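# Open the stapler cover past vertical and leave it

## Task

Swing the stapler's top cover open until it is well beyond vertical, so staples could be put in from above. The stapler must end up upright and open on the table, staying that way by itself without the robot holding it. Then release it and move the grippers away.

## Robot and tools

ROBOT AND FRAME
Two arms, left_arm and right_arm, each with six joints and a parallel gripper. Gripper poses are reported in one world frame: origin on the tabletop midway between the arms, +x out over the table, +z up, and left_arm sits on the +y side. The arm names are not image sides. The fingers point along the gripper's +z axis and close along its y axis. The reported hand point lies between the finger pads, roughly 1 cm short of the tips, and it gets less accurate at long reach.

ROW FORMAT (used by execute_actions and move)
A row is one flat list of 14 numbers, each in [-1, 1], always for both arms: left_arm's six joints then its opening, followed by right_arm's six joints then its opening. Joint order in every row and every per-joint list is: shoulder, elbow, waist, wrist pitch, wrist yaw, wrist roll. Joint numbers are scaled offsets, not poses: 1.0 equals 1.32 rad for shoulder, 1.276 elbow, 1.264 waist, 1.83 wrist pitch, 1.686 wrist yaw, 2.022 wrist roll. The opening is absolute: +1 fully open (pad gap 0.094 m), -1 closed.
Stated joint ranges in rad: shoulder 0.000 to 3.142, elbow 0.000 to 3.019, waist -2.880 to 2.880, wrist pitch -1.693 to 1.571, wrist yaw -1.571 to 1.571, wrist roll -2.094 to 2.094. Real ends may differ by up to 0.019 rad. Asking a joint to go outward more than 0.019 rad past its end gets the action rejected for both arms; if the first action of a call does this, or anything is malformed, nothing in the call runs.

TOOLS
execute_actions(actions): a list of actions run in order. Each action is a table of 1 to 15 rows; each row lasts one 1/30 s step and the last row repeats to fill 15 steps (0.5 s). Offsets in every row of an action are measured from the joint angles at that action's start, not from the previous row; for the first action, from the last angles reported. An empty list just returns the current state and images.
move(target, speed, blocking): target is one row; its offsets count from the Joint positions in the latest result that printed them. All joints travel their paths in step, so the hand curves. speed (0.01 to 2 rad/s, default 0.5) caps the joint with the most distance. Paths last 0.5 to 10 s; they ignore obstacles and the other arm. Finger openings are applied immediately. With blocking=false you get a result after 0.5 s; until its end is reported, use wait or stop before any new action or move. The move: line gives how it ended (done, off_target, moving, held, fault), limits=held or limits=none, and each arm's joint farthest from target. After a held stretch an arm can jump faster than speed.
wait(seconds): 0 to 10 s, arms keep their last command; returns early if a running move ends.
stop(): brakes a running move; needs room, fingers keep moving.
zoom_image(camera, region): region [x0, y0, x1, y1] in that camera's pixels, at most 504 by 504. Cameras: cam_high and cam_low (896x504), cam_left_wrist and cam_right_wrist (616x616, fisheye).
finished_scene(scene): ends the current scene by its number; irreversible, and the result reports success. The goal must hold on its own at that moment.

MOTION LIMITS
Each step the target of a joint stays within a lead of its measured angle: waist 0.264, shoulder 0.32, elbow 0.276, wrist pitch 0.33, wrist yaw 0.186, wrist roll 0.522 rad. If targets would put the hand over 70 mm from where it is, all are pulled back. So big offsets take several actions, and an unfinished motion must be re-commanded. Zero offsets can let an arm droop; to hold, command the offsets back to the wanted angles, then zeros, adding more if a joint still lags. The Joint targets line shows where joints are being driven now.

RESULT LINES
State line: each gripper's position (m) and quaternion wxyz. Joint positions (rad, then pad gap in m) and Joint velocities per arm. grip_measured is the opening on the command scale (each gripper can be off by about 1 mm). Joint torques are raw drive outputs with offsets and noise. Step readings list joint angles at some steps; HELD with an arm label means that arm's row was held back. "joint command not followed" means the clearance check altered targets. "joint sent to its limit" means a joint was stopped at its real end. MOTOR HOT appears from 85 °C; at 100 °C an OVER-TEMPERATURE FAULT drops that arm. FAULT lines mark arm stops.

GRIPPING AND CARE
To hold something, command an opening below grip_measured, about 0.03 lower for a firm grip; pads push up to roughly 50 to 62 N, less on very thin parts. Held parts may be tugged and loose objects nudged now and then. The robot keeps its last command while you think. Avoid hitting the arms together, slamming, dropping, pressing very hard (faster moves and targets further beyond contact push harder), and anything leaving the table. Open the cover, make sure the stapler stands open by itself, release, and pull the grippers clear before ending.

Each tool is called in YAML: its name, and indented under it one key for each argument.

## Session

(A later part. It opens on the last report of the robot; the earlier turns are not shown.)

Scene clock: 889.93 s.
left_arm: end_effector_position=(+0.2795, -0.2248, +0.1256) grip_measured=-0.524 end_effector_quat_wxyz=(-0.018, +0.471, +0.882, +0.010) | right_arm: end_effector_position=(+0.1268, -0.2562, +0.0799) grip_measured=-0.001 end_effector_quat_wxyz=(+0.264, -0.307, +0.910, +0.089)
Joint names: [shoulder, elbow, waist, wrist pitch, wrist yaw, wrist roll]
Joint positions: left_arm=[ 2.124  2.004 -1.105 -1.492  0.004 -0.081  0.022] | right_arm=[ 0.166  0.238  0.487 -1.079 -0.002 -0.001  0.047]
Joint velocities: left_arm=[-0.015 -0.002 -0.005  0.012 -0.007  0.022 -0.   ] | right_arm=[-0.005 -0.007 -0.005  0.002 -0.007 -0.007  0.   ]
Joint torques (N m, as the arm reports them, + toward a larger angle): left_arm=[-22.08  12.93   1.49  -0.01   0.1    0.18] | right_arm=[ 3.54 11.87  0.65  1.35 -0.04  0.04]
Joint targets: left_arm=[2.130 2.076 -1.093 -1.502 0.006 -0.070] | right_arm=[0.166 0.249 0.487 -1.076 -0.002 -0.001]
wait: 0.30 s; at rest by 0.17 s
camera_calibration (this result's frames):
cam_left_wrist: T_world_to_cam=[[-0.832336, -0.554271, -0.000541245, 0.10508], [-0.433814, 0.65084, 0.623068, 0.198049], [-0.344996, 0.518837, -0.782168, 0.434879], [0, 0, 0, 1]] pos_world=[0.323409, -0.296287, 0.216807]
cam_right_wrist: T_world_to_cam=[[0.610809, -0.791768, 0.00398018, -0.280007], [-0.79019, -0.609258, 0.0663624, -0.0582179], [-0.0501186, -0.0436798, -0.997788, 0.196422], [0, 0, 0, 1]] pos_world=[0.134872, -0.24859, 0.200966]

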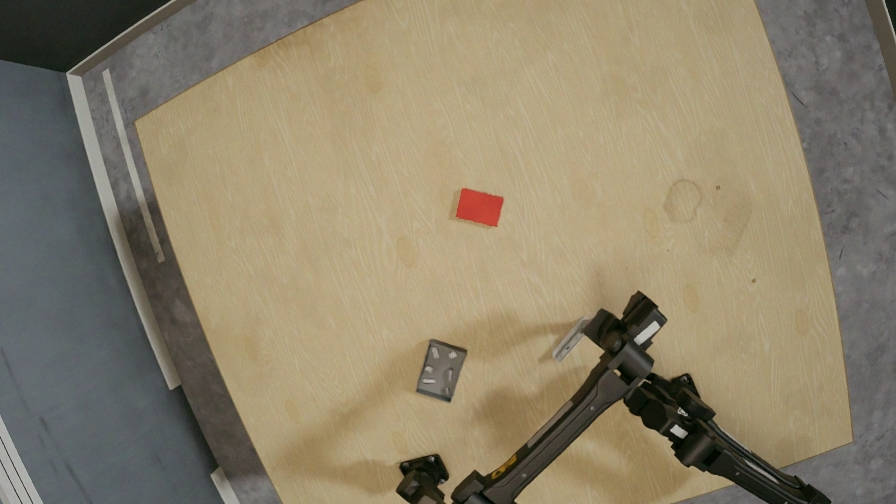

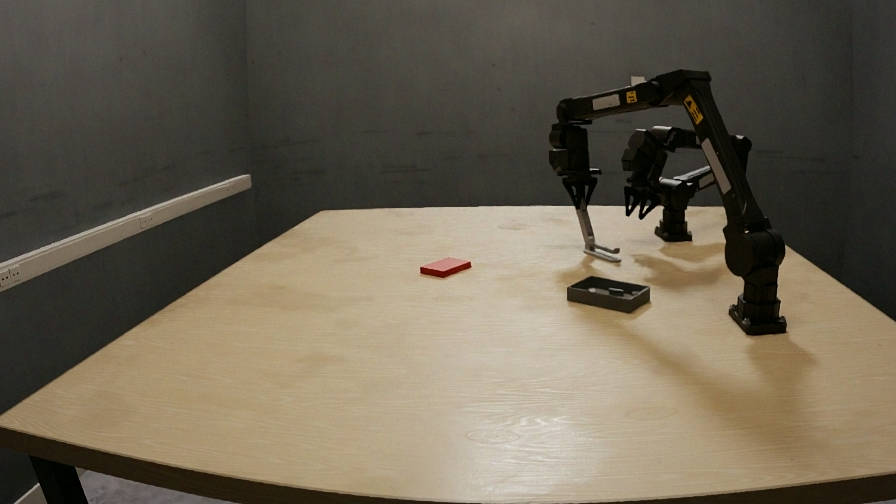

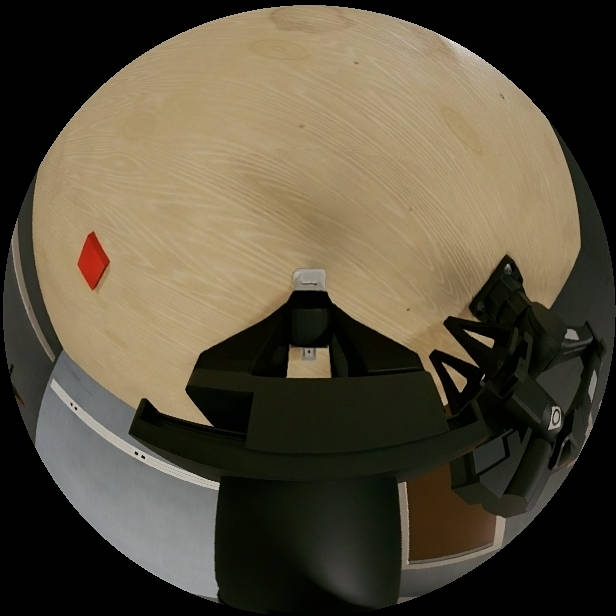

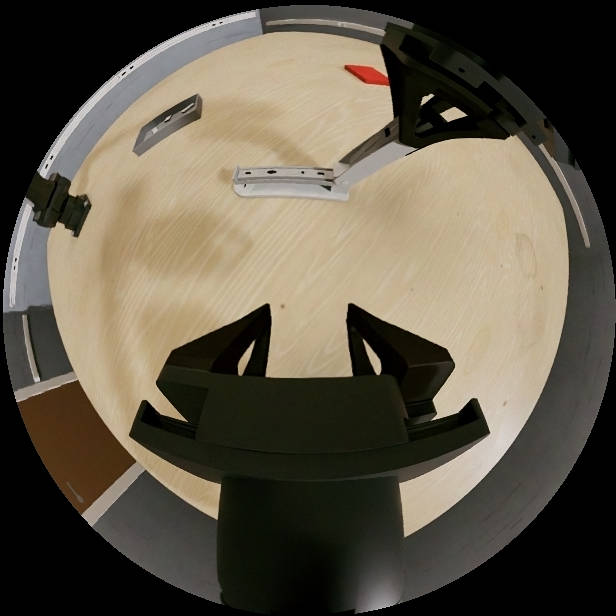

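execute_actions:
  actions:
    - [[0.00859,0.06288,0.00969,-0.00546,0.00136,0.00554,-0.555,0,0.008,0,0.0016,0,0,0],[0.01264,0.06933,0.00989,-0.00978,0.00154,0.00564,-0.555,0,0.008,0,0.0016,0,0,0],[0.01668,0.07578,0.01009,-0.0141,0.00172,0.00574,-0.555,0,0.008,0,0.0016,0,0,0],[0.02073,0.08223,0.01028,-0.01842,0.0019,0.00584,-0.555,0,0.008,0,0.0016,0,0,0],[0.02477,0.08868,0.01048,-0.02273,0.00208,0.00593,-0.555,0,0.008,0,0.0016,0,0,0],[0.02882,0.09513,0.01068,-0.02705,0.00225,0.00603,-0.555,0,0.008,0,0.0016,0,0,0],[0.03286,0.10158,0.01088,-0.03137,0.00243,0.00613,-0.555,0,0.008,0,0.0016,0,0,0],[0.03691,0.10803,0.01108,-0.03568,0.00261,0.00623,-0.555,0,0.008,0,0.0016,0,0,0],[0.03691,0.10803,0.01108,-0.04,0.00261,0.00623,-0.555,0,0.008,0,0.0016,0,0,0]]

zoom_image:
  camera: "cam_right_wrist"
  region: [220, 140, 370, 215]

Scene clock: 921.87 s.
left_arm: end_effector_position=(+0.2811, -0.2278, +0.1241) grip_measured=-0.524 end_effector_quat_wxyz=(-0.035, +0.471, +0.881, +0.019) | right_arm: end_effector_position=(+0.1268, -0.2562, +0.0799) grip_measured=-0.001 end_effector_quat_wxyz=(+0.264, -0.307, +0.910, +0.089)
Joint names: [shoulder, elbow, waist, wrist pitch, wrist yaw, wrist roll]
Joint positions: left_arm=[ 2.167  2.071 -1.104 -1.556  0.006 -0.08   0.022] | right_arm=[ 0.166  0.238  0.487 -1.079 -0.002 -0.001  0.047]
Joint velocities: left_arm=[-0.015 -0.007  0.005  0.002 -0.037 -0.051 -0.002] | right_arm=[-0.005  0.002 -0.005 -0.017  0.066 -0.022  0.   ]
Joint torques (N m, as the arm reports them, + toward a larger angle): left_arm=[-22.47  12.87   1.6   -0.07   0.15   0.17] | right_arm=[ 3.55 11.89  0.64  1.34 -0.04  0.03]
Joint targets: left_arm=[2.173 2.142 -1.091 -1.565 0.008 -0.068] | right_arm=[0.166 0.249 0.487 -1.076 -0.002 -0.001]
Step readings (joint positions):
0: left_arm=[2.124 2.004 -1.105 -1.492 0.004 -0.081] | right_arm=[0.166 0.238 0.487 -1.079 -0.002 -0.001]
1: left_arm=[2.125 2.005 -1.105 -1.493 0.004 -0.081] | right_arm=[0.166 0.238 0.487 -1.079 -0.002 -0.001]
2: left_arm=[2.127 2.008 -1.105 -1.495 0.004 -0.081] | right_arm=[0.166 0.238 0.487 -1.079 -0.002 -0.001]
4: left_arm=[2.135 2.020 -1.105 -1.506 0.004 -0.081] | right_arm=[0.166 0.238 0.487 -1.079 -0.002 -0.001]
8: left_arm=[2.156 2.054 -1.105 -1.538 0.004 -0.081] | right_arm=[0.166 0.238 0.487 -1.079 -0.002 -0.001]
15: Joint positions above
camera_calibration (this result's frames):
cam_left_wrist: T_world_to_cam=[[-0.832716, -0.553698, -0.00164216, 0.10511], [-0.420082, 0.629831, 0.653333, 0.189193], [-0.360715, 0.544731, -0.757069, 0.442974], [0, 0, 0, 1]] pos_world=[0.326791, -0.302262, 0.211929]
cam_right_wrist: T_world_to_cam=[[0.610809, -0.791768, 0.00398018, -0.280007], [-0.79019, -0.609258, 0.0663624, -0.0582179], [-0.0501186, -0.0436798, -0.997788, 0.196422], [0, 0, 0, 1]] pos_world=[0.134872, -0.24859, 0.200966]

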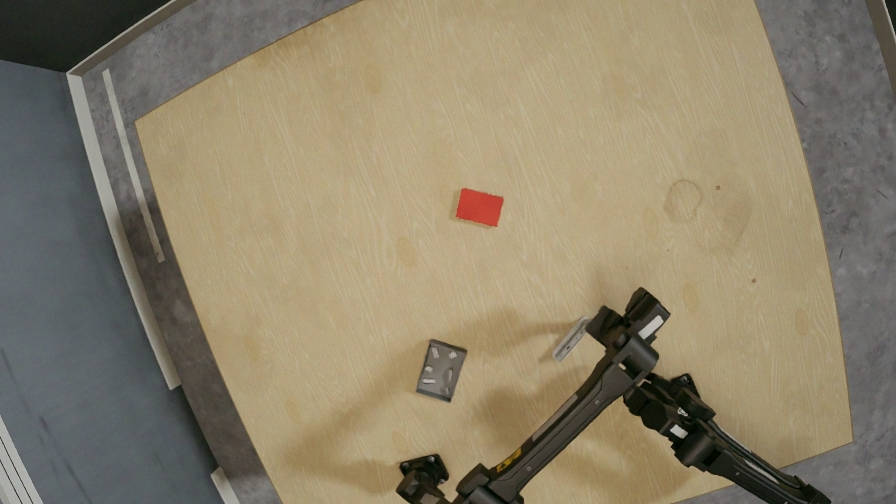

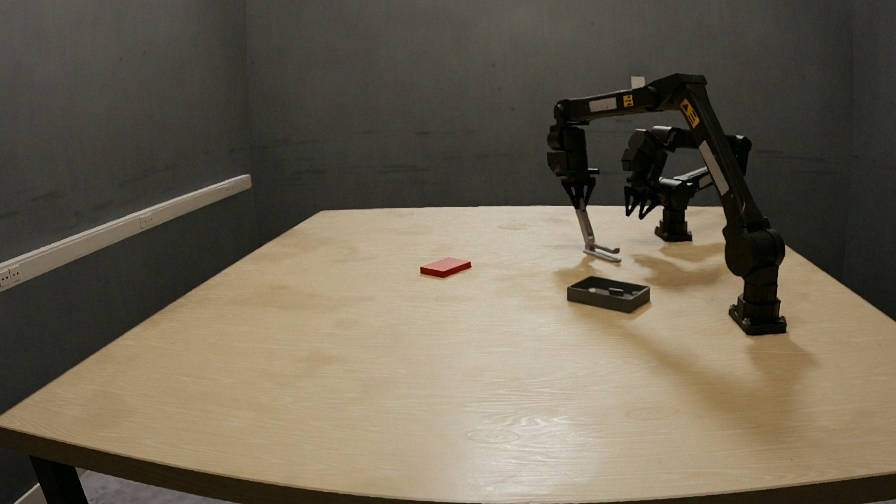

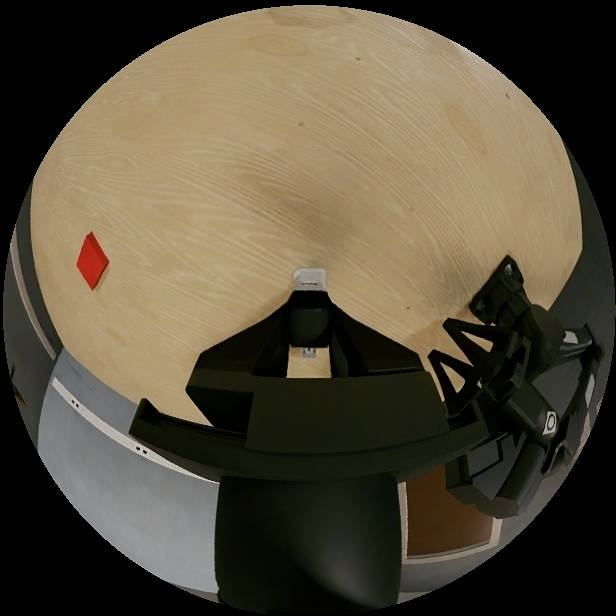

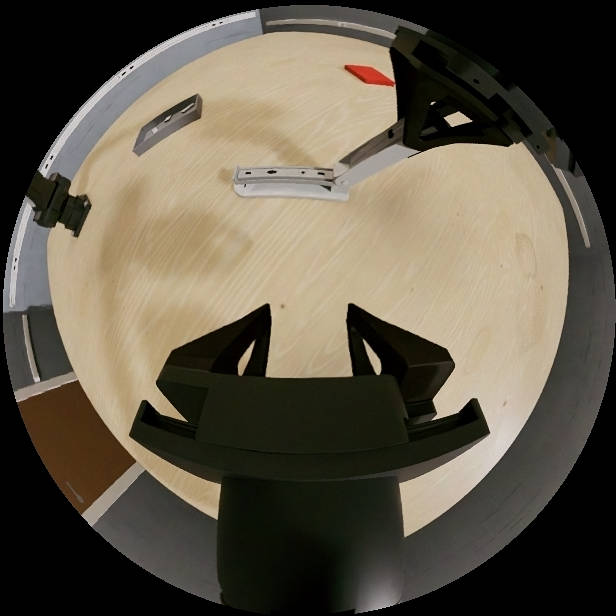

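Region (220, 140, 370, 215) of cam_right_wrist's 616x616 image, scaled by 3.360, with more detail than that image has.

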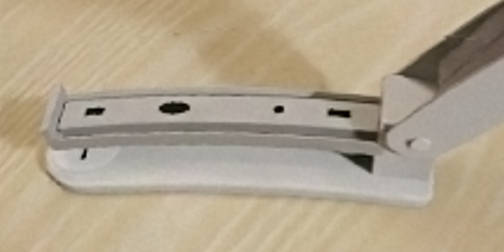

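execute_actions:
  actions:
    - [[0.00949,0.06361,0.0101,-0.00492,0.00147,0.00608,-0.555,0,0.008,0,0.0016,0,0,0],[0.01444,0.07158,0.01032,-0.00999,0.00174,0.00622,-0.555,0,0.008,0,0.0016,0,0,0],[0.01939,0.07955,0.01053,-0.01506,0.00202,0.00636,-0.555,0,0.008,0,0.0016,0,0,0],[0.02433,0.08752,0.01074,-0.02013,0.0023,0.00651,-0.555,0,0.008,0,0.0016,0,0,0],[0.02928,0.09549,0.01096,-0.0252,0.00258,0.00665,-0.555,0,0.008,0,0.0016,0,0,0],[0.03423,0.10346,0.01117,-0.03027,0.00286,0.0068,-0.555,0,0.008,0,0.0016,0,0,0],[0.03917,0.11143,0.01138,-0.03534,0.00314,0.00694,-0.555,0,0.008,0,0.0016,0,0,0],[0.04412,0.1194,0.0116,-0.04042,0.00342,0.00708,-0.555,0,0.008,0,0.0016,0,0,0],[0.04907,0.12737,0.01181,-0.04549,0.0037,0.00723,-0.555,0,0.008,0,0.0016,0,0,0],[0.05402,0.13534,0.01203,-0.05056,0.00397,0.00737,-0.555,0,0.008,0,0.0016,0,0,0],[0.05402,0.13534,0.01203,-0.05563,0.00397,0.00737,-0.555,0,0.008,0,0.0016,0,0,0]]

zoom_image:
  camera: "cam_right_wrist"
  region: [220, 140, 370, 215]

Scene clock: 933.33 s.
left_arm: end_effector_position=(+0.2839, -0.2318, +0.1218) grip_measured=-0.524 end_effector_quat_wxyz=(-0.060, +0.470, +0.880, +0.032) | right_arm: end_effector_position=(+0.1268, -0.2562, +0.0799) grip_measured=-0.001 end_effector_quat_wxyz=(+0.264, -0.307, +0.910, +0.089)
Joint names: [shoulder, elbow, waist, wrist pitch, wrist yaw, wrist roll]
Joint positions: left_arm=[ 2.232  2.173 -1.102 -1.648  0.01  -0.077  0.022] | right_arm=[ 0.166  0.238  0.487 -1.079 -0.002 -0.001  0.047]
Joint velocities: left_arm=[-0.015 -0.002  0.005 -0.017  0.007 -0.037  0.001] | right_arm=[-0.005  0.002 -0.005 -0.017 -0.007 -0.037  0.   ]
Joint torques (N m, as the arm reports them, + toward a larger angle): left_arm=[-23.23  12.78   1.43  -0.23   0.15   0.19] | right_arm=[ 3.57 11.87  0.66  1.36 -0.04  0.03]
Joint targets: left_arm=[2.238 2.244 -1.089 -1.658 0.012 -0.065] | right_arm=[0.166 0.249 0.487 -1.076 -0.002 -0.001]
Step readings (joint positions):
0: left_arm=[2.167 2.071 -1.104 -1.556 0.006 -0.080] | right_arm=[0.166 0.238 0.487 -1.079 -0.002 -0.001]
1: left_arm=[2.167 2.072 -1.104 -1.556 0.006 -0.080] | right_arm=[0.166 0.238 0.487 -1.079 -0.002 -0.001]
2: left_arm=[2.170 2.076 -1.104 -1.559 0.006 -0.080] | right_arm=[0.166 0.238 0.487 -1.079 -0.002 -0.001]
4: left_arm=[2.180 2.091 -1.104 -1.572 0.006 -0.080] | right_arm=[0.166 0.238 0.487 -1.079 -0.002 -0.001]
8: left_arm=[2.206 2.132 -1.103 -1.608 0.007 -0.079] | right_arm=[0.166 0.238 0.487 -1.079 -0.002 -0.001]
15: Joint positions above
camera_calibration (this result's frames):
cam_left_wrist: T_world_to_cam=[[-0.832898, -0.553426, -0.00104353, 0.105235], [-0.398883, 0.599004, 0.694324, 0.176218], [-0.383632, 0.578717, -0.719662, 0.454259], [0, 0, 0, 1]] pos_world=[0.332208, -0.310203, 0.20467]
cam_right_wrist: T_world_to_cam=[[0.610809, -0.791768, 0.00398018, -0.280007], [-0.79019, -0.609258, 0.0663624, -0.0582179], [-0.0501186, -0.0436798, -0.997788, 0.196422], [0, 0, 0, 1]] pos_world=[0.134872, -0.24859, 0.200966]

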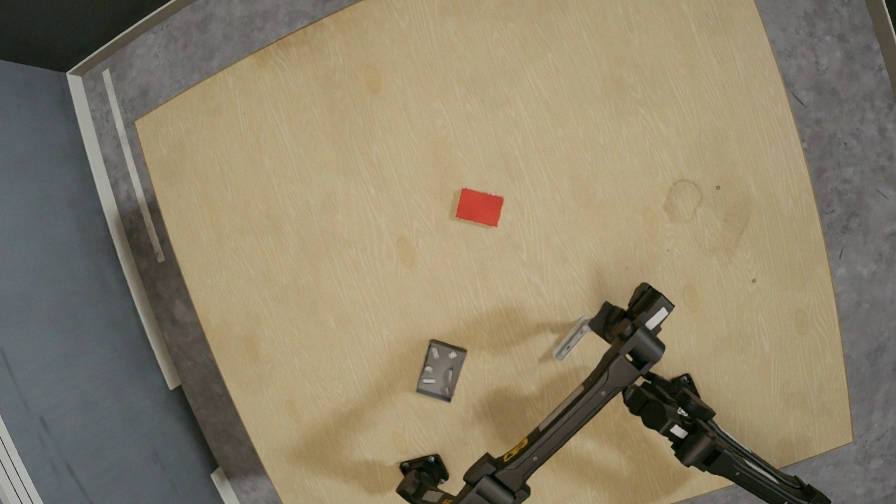

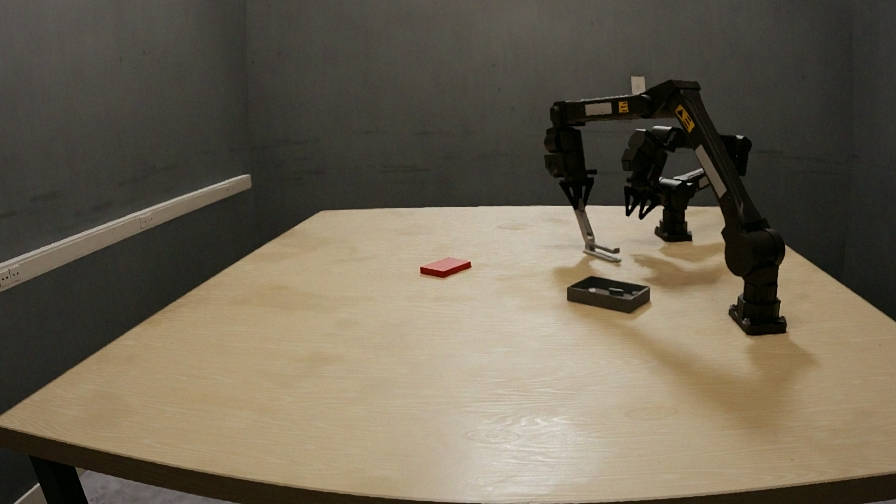

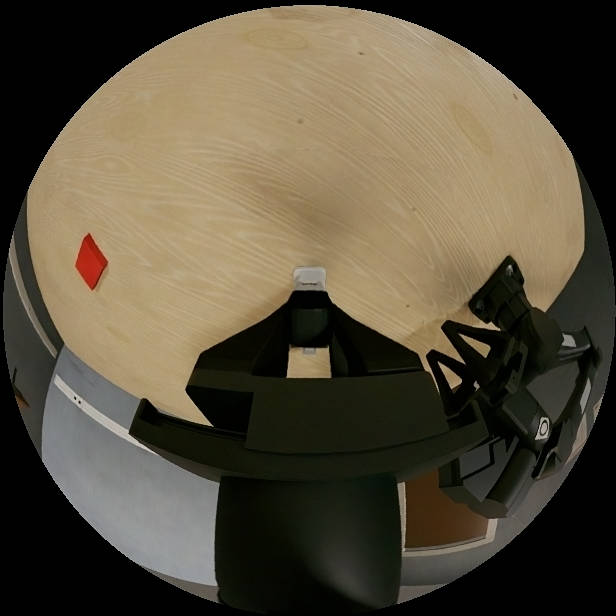

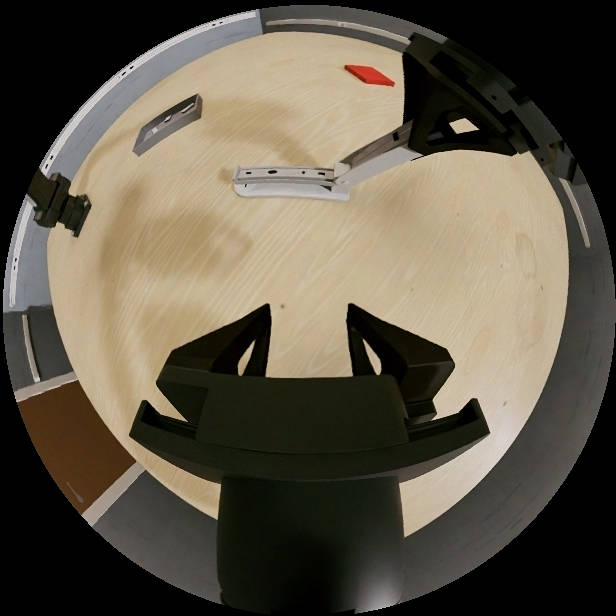

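Region (220, 140, 370, 215) of cam_right_wrist's 616x616 image, scaled by 3.360, with more detail than that image has.

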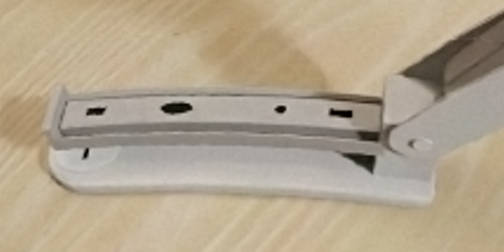

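execute_actions:
  actions:
    - [[0.0038,0.0531,0.0087,-0.0046,0.001,0.0051,-0.555,0,0.008,0,0.0016,0,0,0],[0.003,0.0506,0.0075,-0.0037,0.0007,0.0043,-0.555,0,0.008,0,0.0016,0,0,0],[0.0022,0.0481,0.0063,-0.0028,0.0005,0.0035,-0.555,0,0.008,0,0.0016,0,0,0],[0.0014,0.0456,0.0051,-0.002,0.0002,0.0027,-0.552,0,0.008,0,0.0016,0,0,0],[0.0006,0.0431,0.004,-0.0011,0,0.002,-0.548,0,0.008,0,0.0016,0,0,0],[0.0002,0.0431,0.004,-0.0011,0,0.002,-0.544,0,0.008,0,0.0016,0,0,0],[0.0002,0.0431,0.004,-0.0011,0,0.002,-0.54,0,0.008,0,0.0016,0,0,0],[0.0002,0.0431,0.004,-0.0011,0,0.002,-0.536,0,0.008,0,0.0016,0,0,0],[0.0002,0.0431,0.004,-0.0011,0,0.002,-0.532,0,0.008,0,0.0016,0,0,0],[0.0002,0.0431,0.004,-0.0011,0,0.002,-0.528,0,0.008,0,0.0016,0,0,0],[0.0002,0.0431,0.004,-0.0011,0,0.002,-0.524,0,0.008,0,0.0016,0,0,0],[0.0002,0.0431,0.004,-0.0011,0,0.002,-0.52,0,0.008,0,0.0016,0,0,0],[0.0002,0.0431,0.004,-0.0011,0,0.002,-0.515,0,0.008,0,0.0016,0,0,0],[0.0002,0.0431,0.004,-0.0011,0,0.002,-0.51,0,0.008,0,0.0016,0,0,0],[0.0002,0.0431,0.004,-0.0011,0,0.002,-0.5,0,0.008,0,0.0016,0,0,0]]
    - [[0.0002,0.0431,0.004,-0.0011,0,0.002,-0.48,0,0.008,0,0.0016,0,0,0],[0.0002,0.0431,0.004,-0.0011,0,0.002,-0.45,0,0.008,0,0.0016,0,0,0],[0.0002,0.0431,0.004,-0.0011,0,0.002,-0.41,0,0.008,0,0.0016,0,0,0],[0.0002,0.0431,0.004,-0.0011,0,0.002,-0.36,0,0.008,0,0.0016,0,0,0],[0.0002,0.0431,0.004,-0.0011,0,0.002,-0.31,0,0.008,0,0.0016,0,0,0],[0.0002,0.0431,0.004,-0.0011,0,0.002,-0.26,0,0.008,0,0.0016,0,0,0],[0.0002,0.0431,0.004,-0.0011,0,0.002,-0.21,0,0.008,0,0.0016,0,0,0],[0.0002,0.0431,0.004,-0.0011,0,0.002,-0.16,0,0.008,0,0.0016,0,0,0],[0.0002,0.0431,0.004,-0.0011,0,0.002,-0.11,0,0.008,0,0.0016,0,0,0],[0.0002,0.0431,0.004,-0.0011,0,0.002,-0.06,0,0.008,0,0.0016,0,0,0],[0.0002,0.0431,0.004,-0.0011,0,0.002,0,0,0.008,0,0.0016,0,0,0]]

zoom_image:
  camera: "cam_right_wrist"
  region: [210, 60, 500, 220]

Scene clock: 948.43 s.
left_arm: end_effector_position=(+0.2839, -0.2318, +0.1218) grip_measured=-0.002 end_effector_quat_wxyz=(-0.060, +0.470, +0.880, +0.032) | right_arm: end_effector_position=(+0.1268, -0.2562, +0.0799) grip_measured=-0.001 end_effector_quat_wxyz=(+0.264, -0.307, +0.910, +0.089)
Joint names: [shoulder, elbow, waist, wrist pitch, wrist yaw, wrist roll]
Joint positions: left_arm=[ 2.232  2.173 -1.102 -1.648  0.01  -0.077  0.047] | right_arm=[ 0.166  0.238  0.487 -1.079 -0.002 -0.001  0.047]
Joint velocities: left_arm=[-0.024 -0.002  0.005 -0.002 -0.051 -0.022 -0.001] | right_arm=[-0.015 -0.017 -0.015 -0.007  0.022  0.007 -0.001]
Joint torques (N m, as the arm reports them, + toward a larger angle): left_arm=[-23.75  11.63   0.73   0.08   0.     0.12] | right_arm=[ 3.58 11.87  0.64  1.35 -0.04  0.04]
Joint targets: left_arm=[2.232 2.228 -1.097 -1.650 0.010 -0.073] | right_arm=[0.166 0.249 0.487 -1.076 -0.002 -0.001]
Step readings (joint positions; steps 1 to 15: 1st action; 16 to 30: 2nd action):
0: left_arm=[2.232 2.173 -1.102 -1.648 0.010 -0.077] | right_arm=[0.166 0.238 0.487 -1.079 -0.002 -0.001]
1: left_arm=[2.232 2.173 -1.102 -1.648 0.010 -0.077] | right_arm=[0.166 0.238 0.487 -1.079 -0.002 -0.001]
2: left_arm=[2.232 2.173 -1.102 -1.648 0.010 -0.077] | right_arm=[0.166 0.238 0.487 -1.079 -0.002 -0.001]
4: left_arm=[2.232 2.173 -1.102 -1.648 0.010 -0.077] | right_arm=[0.166 0.238 0.487 -1.079 -0.002 -0.001]
8: left_arm=[2.232 2.173 -1.102 -1.648 0.010 -0.077] | right_arm=[0.166 0.238 0.487 -1.079 -0.002 -0.001]
15: left_arm=[2.232 2.173 -1.102 -1.648 0.010 -0.077] | right_arm=[0.166 0.238 0.487 -1.079 -0.002 -0.001]
16: left_arm=[2.232 2.173 -1.102 -1.648 0.010 -0.077] | right_arm=[0.166 0.238 0.487 -1.079 -0.002 -0.001]
17: left_arm=[2.232 2.173 -1.102 -1.648 0.010 -0.077] | right_arm=[0.166 0.238 0.487 -1.079 -0.002 -0.001]
19: left_arm=[2.232 2.173 -1.102 -1.648 0.010 -0.077] | right_arm=[0.166 0.238 0.487 -1.079 -0.002 -0.001]
23: left_arm=[2.232 2.173 -1.102 -1.648 0.010 -0.077] | right_arm=[0.166 0.238 0.487 -1.079 -0.002 -0.001]
30: Joint positions above
camera_calibration (this result's frames):
cam_left_wrist: T_world_to_cam=[[-0.832898, -0.553426, -0.00104353, 0.105235], [-0.398883, 0.599004, 0.694324, 0.176218], [-0.383632, 0.578717, -0.719662, 0.454259], [0, 0, 0, 1]] pos_world=[0.332208, -0.310203, 0.20467]
cam_right_wrist: T_world_to_cam=[[0.610809, -0.791768, 0.00398018, -0.280007], [-0.79019, -0.609258, 0.0663624, -0.0582179], [-0.0501186, -0.0436798, -0.997788, 0.196422], [0, 0, 0, 1]] pos_world=[0.134872, -0.24859, 0.200966]

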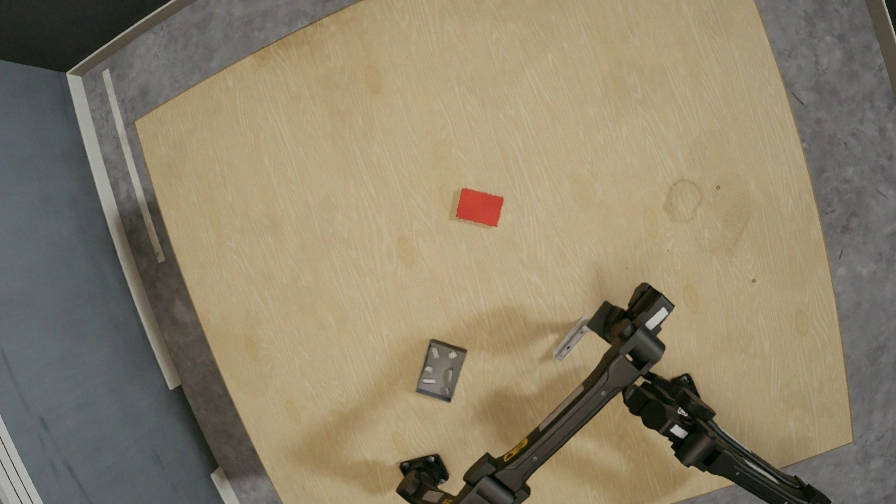

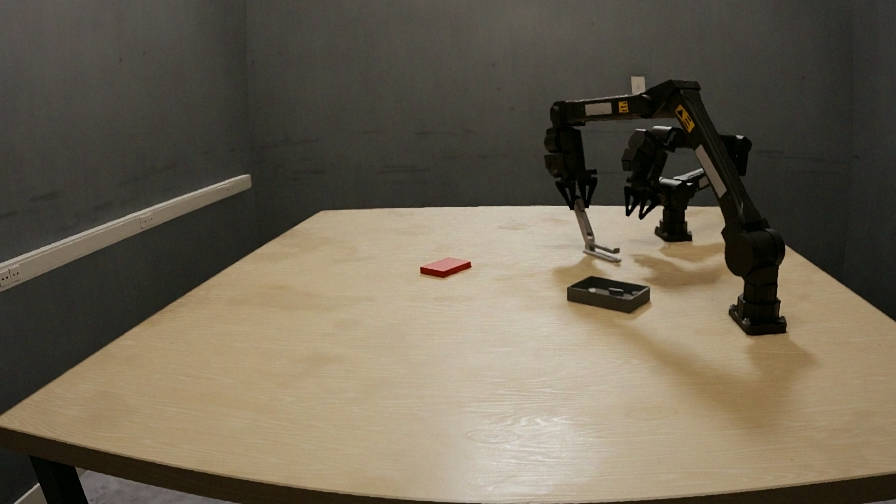

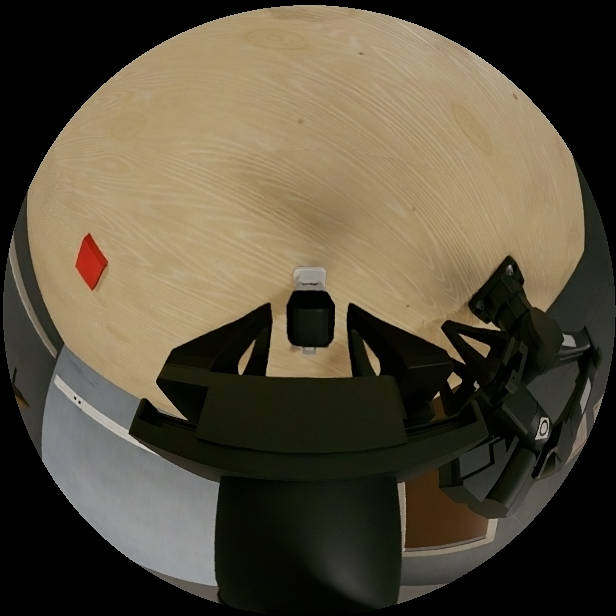

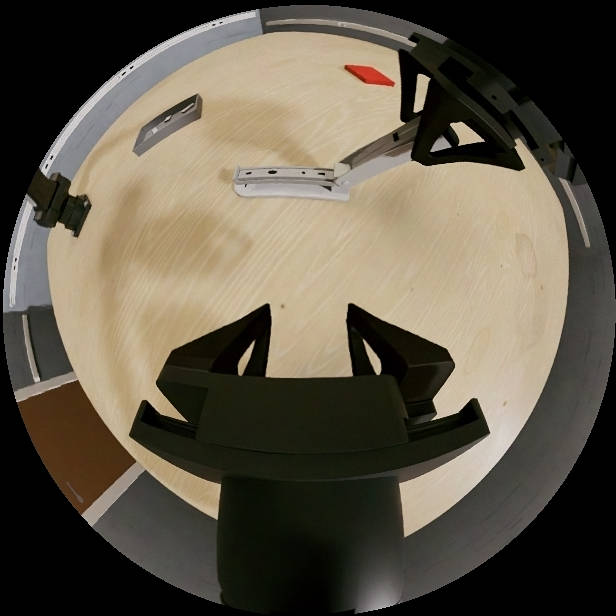

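Region (210, 60, 500, 220) of cam_right_wrist's 616x616 image, scaled by 1.738, with more detail than that image has; it fills the top 278 rows of this view, and the rest is white.

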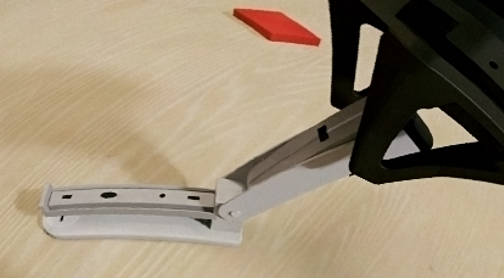

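move:
  target: [-0.34,0.0431,0.004,-0.0011,0,0.002,0,0,0.008,0,0.0016,0,0,0]
  speed: 0.45

zoom_image:
  camera: "cam_low"
  region: [530, 160, 670, 280]

zoom_image:
  camera: "cam_right_wrist"
  region: [210, 60, 500, 220]

Scene clock: 954.80 s.
left_arm: end_effector_position=(+0.2546, -0.1796, +0.3996) grip_measured=-0.002 end_effector_quat_wxyz=(+0.130, +0.466, +0.870, -0.089) | right_arm: end_effector_position=(+0.1268, -0.2562, +0.0799) grip_measured=-0.001 end_effector_quat_wxyz=(+0.264, -0.307, +0.910, +0.089)
Joint names: [shoulder, elbow, waist, wrist pitch, wrist yaw, wrist roll]
Joint positions: left_arm=[ 1.78   2.173 -1.102 -1.648  0.01  -0.077  0.047] | right_arm=[ 0.166  0.238  0.487 -1.079 -0.002 -0.001  0.047]
Joint velocities: left_arm=[-0.015 -0.012 -0.024 -0.012  0.007 -0.007 -0.   ] | right_arm=[ 0.015  0.007 -0.005  0.002 -0.022 -0.007 -0.001]
Joint torques (N m, as the arm reports them, + toward a larger angle): left_arm=[-17.69  11.88   0.81   0.73   0.01   0.1 ] | right_arm=[ 3.55 11.88  0.64  1.36 -0.04  0.03]
Joint targets: left_arm=[1.783 2.228 -1.097 -1.650 0.010 -0.073] | right_arm=[0.166 0.249 0.487 -1.076 -0.002 -0.001]
move: off_target (left_arm); limits=none; left_arm: farthest joint: the elbow, 0.055 radians from its target (0.055 radians at the start); right_arm: farthest joint: the elbow, 0.010 radians from its target (0.010 radians at the start)
camera_calibration (this result's frames):
cam_left_wrist: T_world_to_cam=[[-0.836377, -0.547222, 0.0319734, 0.0988405], [-0.511968, 0.800674, 0.311145, 0.158506], [-0.195865, 0.243865, -0.949825, 0.596778], [0, 0, 0, 1]] pos_world=[0.280706, -0.218357, 0.514356]
cam_right_wrist: T_world_to_cam=[[0.610809, -0.791768, 0.00398018, -0.280007], [-0.79019, -0.609258, 0.0663624, -0.0582179], [-0.0501186, -0.0436798, -0.997788, 0.196422], [0, 0, 0, 1]] pos_world=[0.134872, -0.24859, 0.200966]

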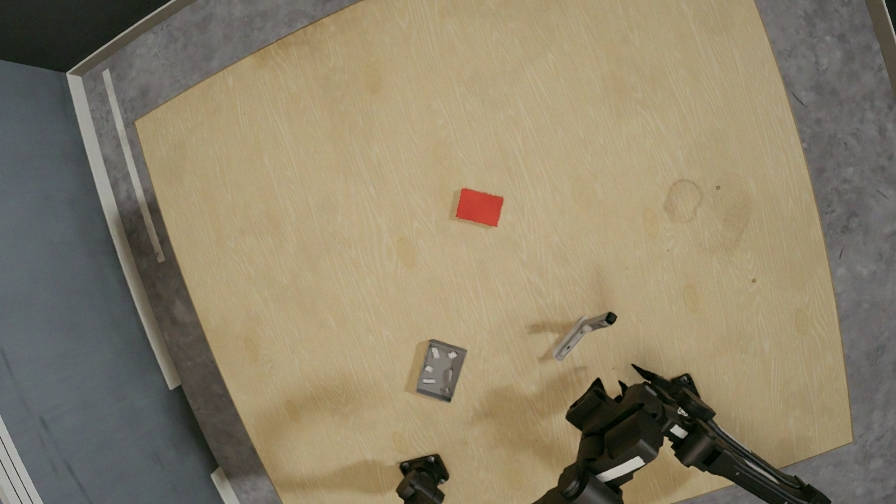

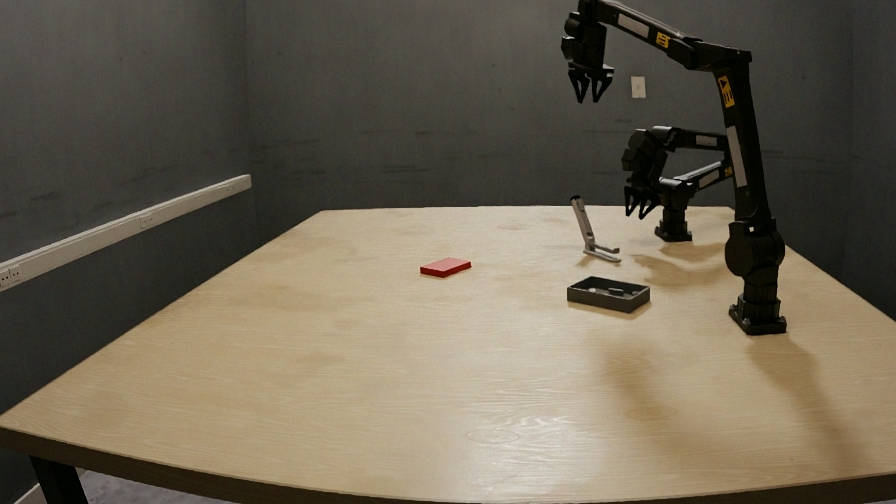

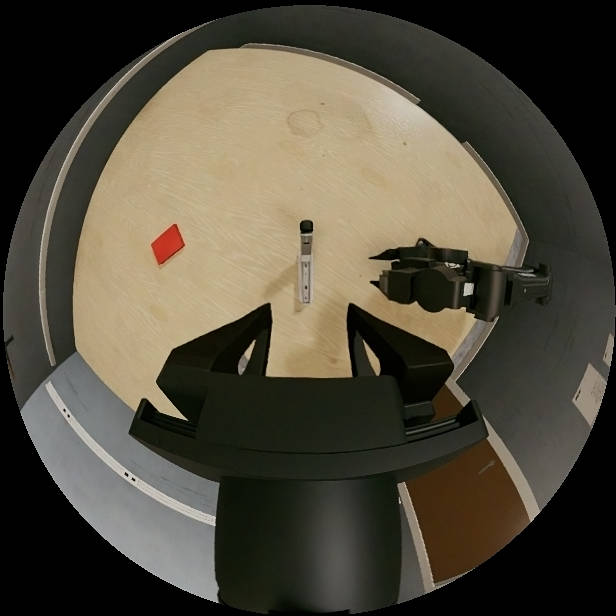

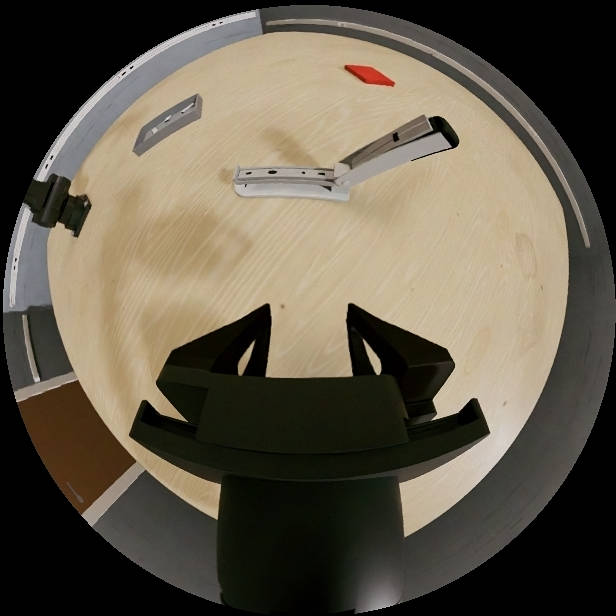

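Region (530, 160, 670, 280) of cam_low's 896x504 image, scaled by 3.600, with more detail than that image has; it fills the top 432 rows of this view, and the rest is white.

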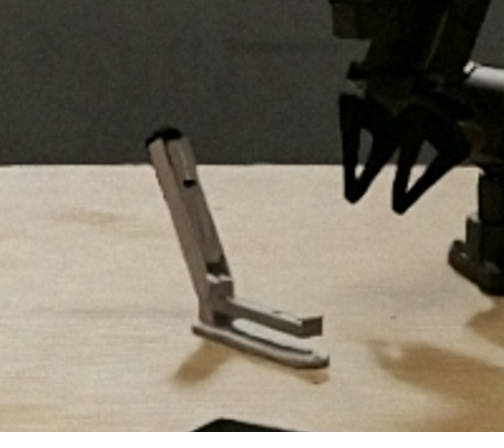

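Region (210, 60, 500, 220) of cam_right_wrist's 616x616 image, scaled by 1.738, with more detail than that image has; it fills the top 278 rows of this view, and the rest is white.

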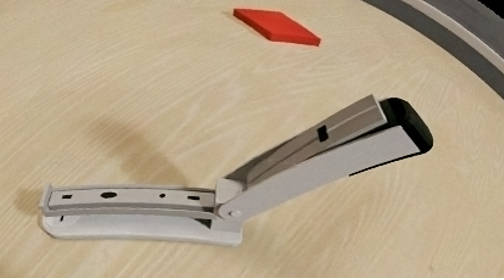

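The stapler stands upright with the cover open well past vertical, and both arms are clear.

finished_scene:
  scene: 2

The scene is finished: the task was done.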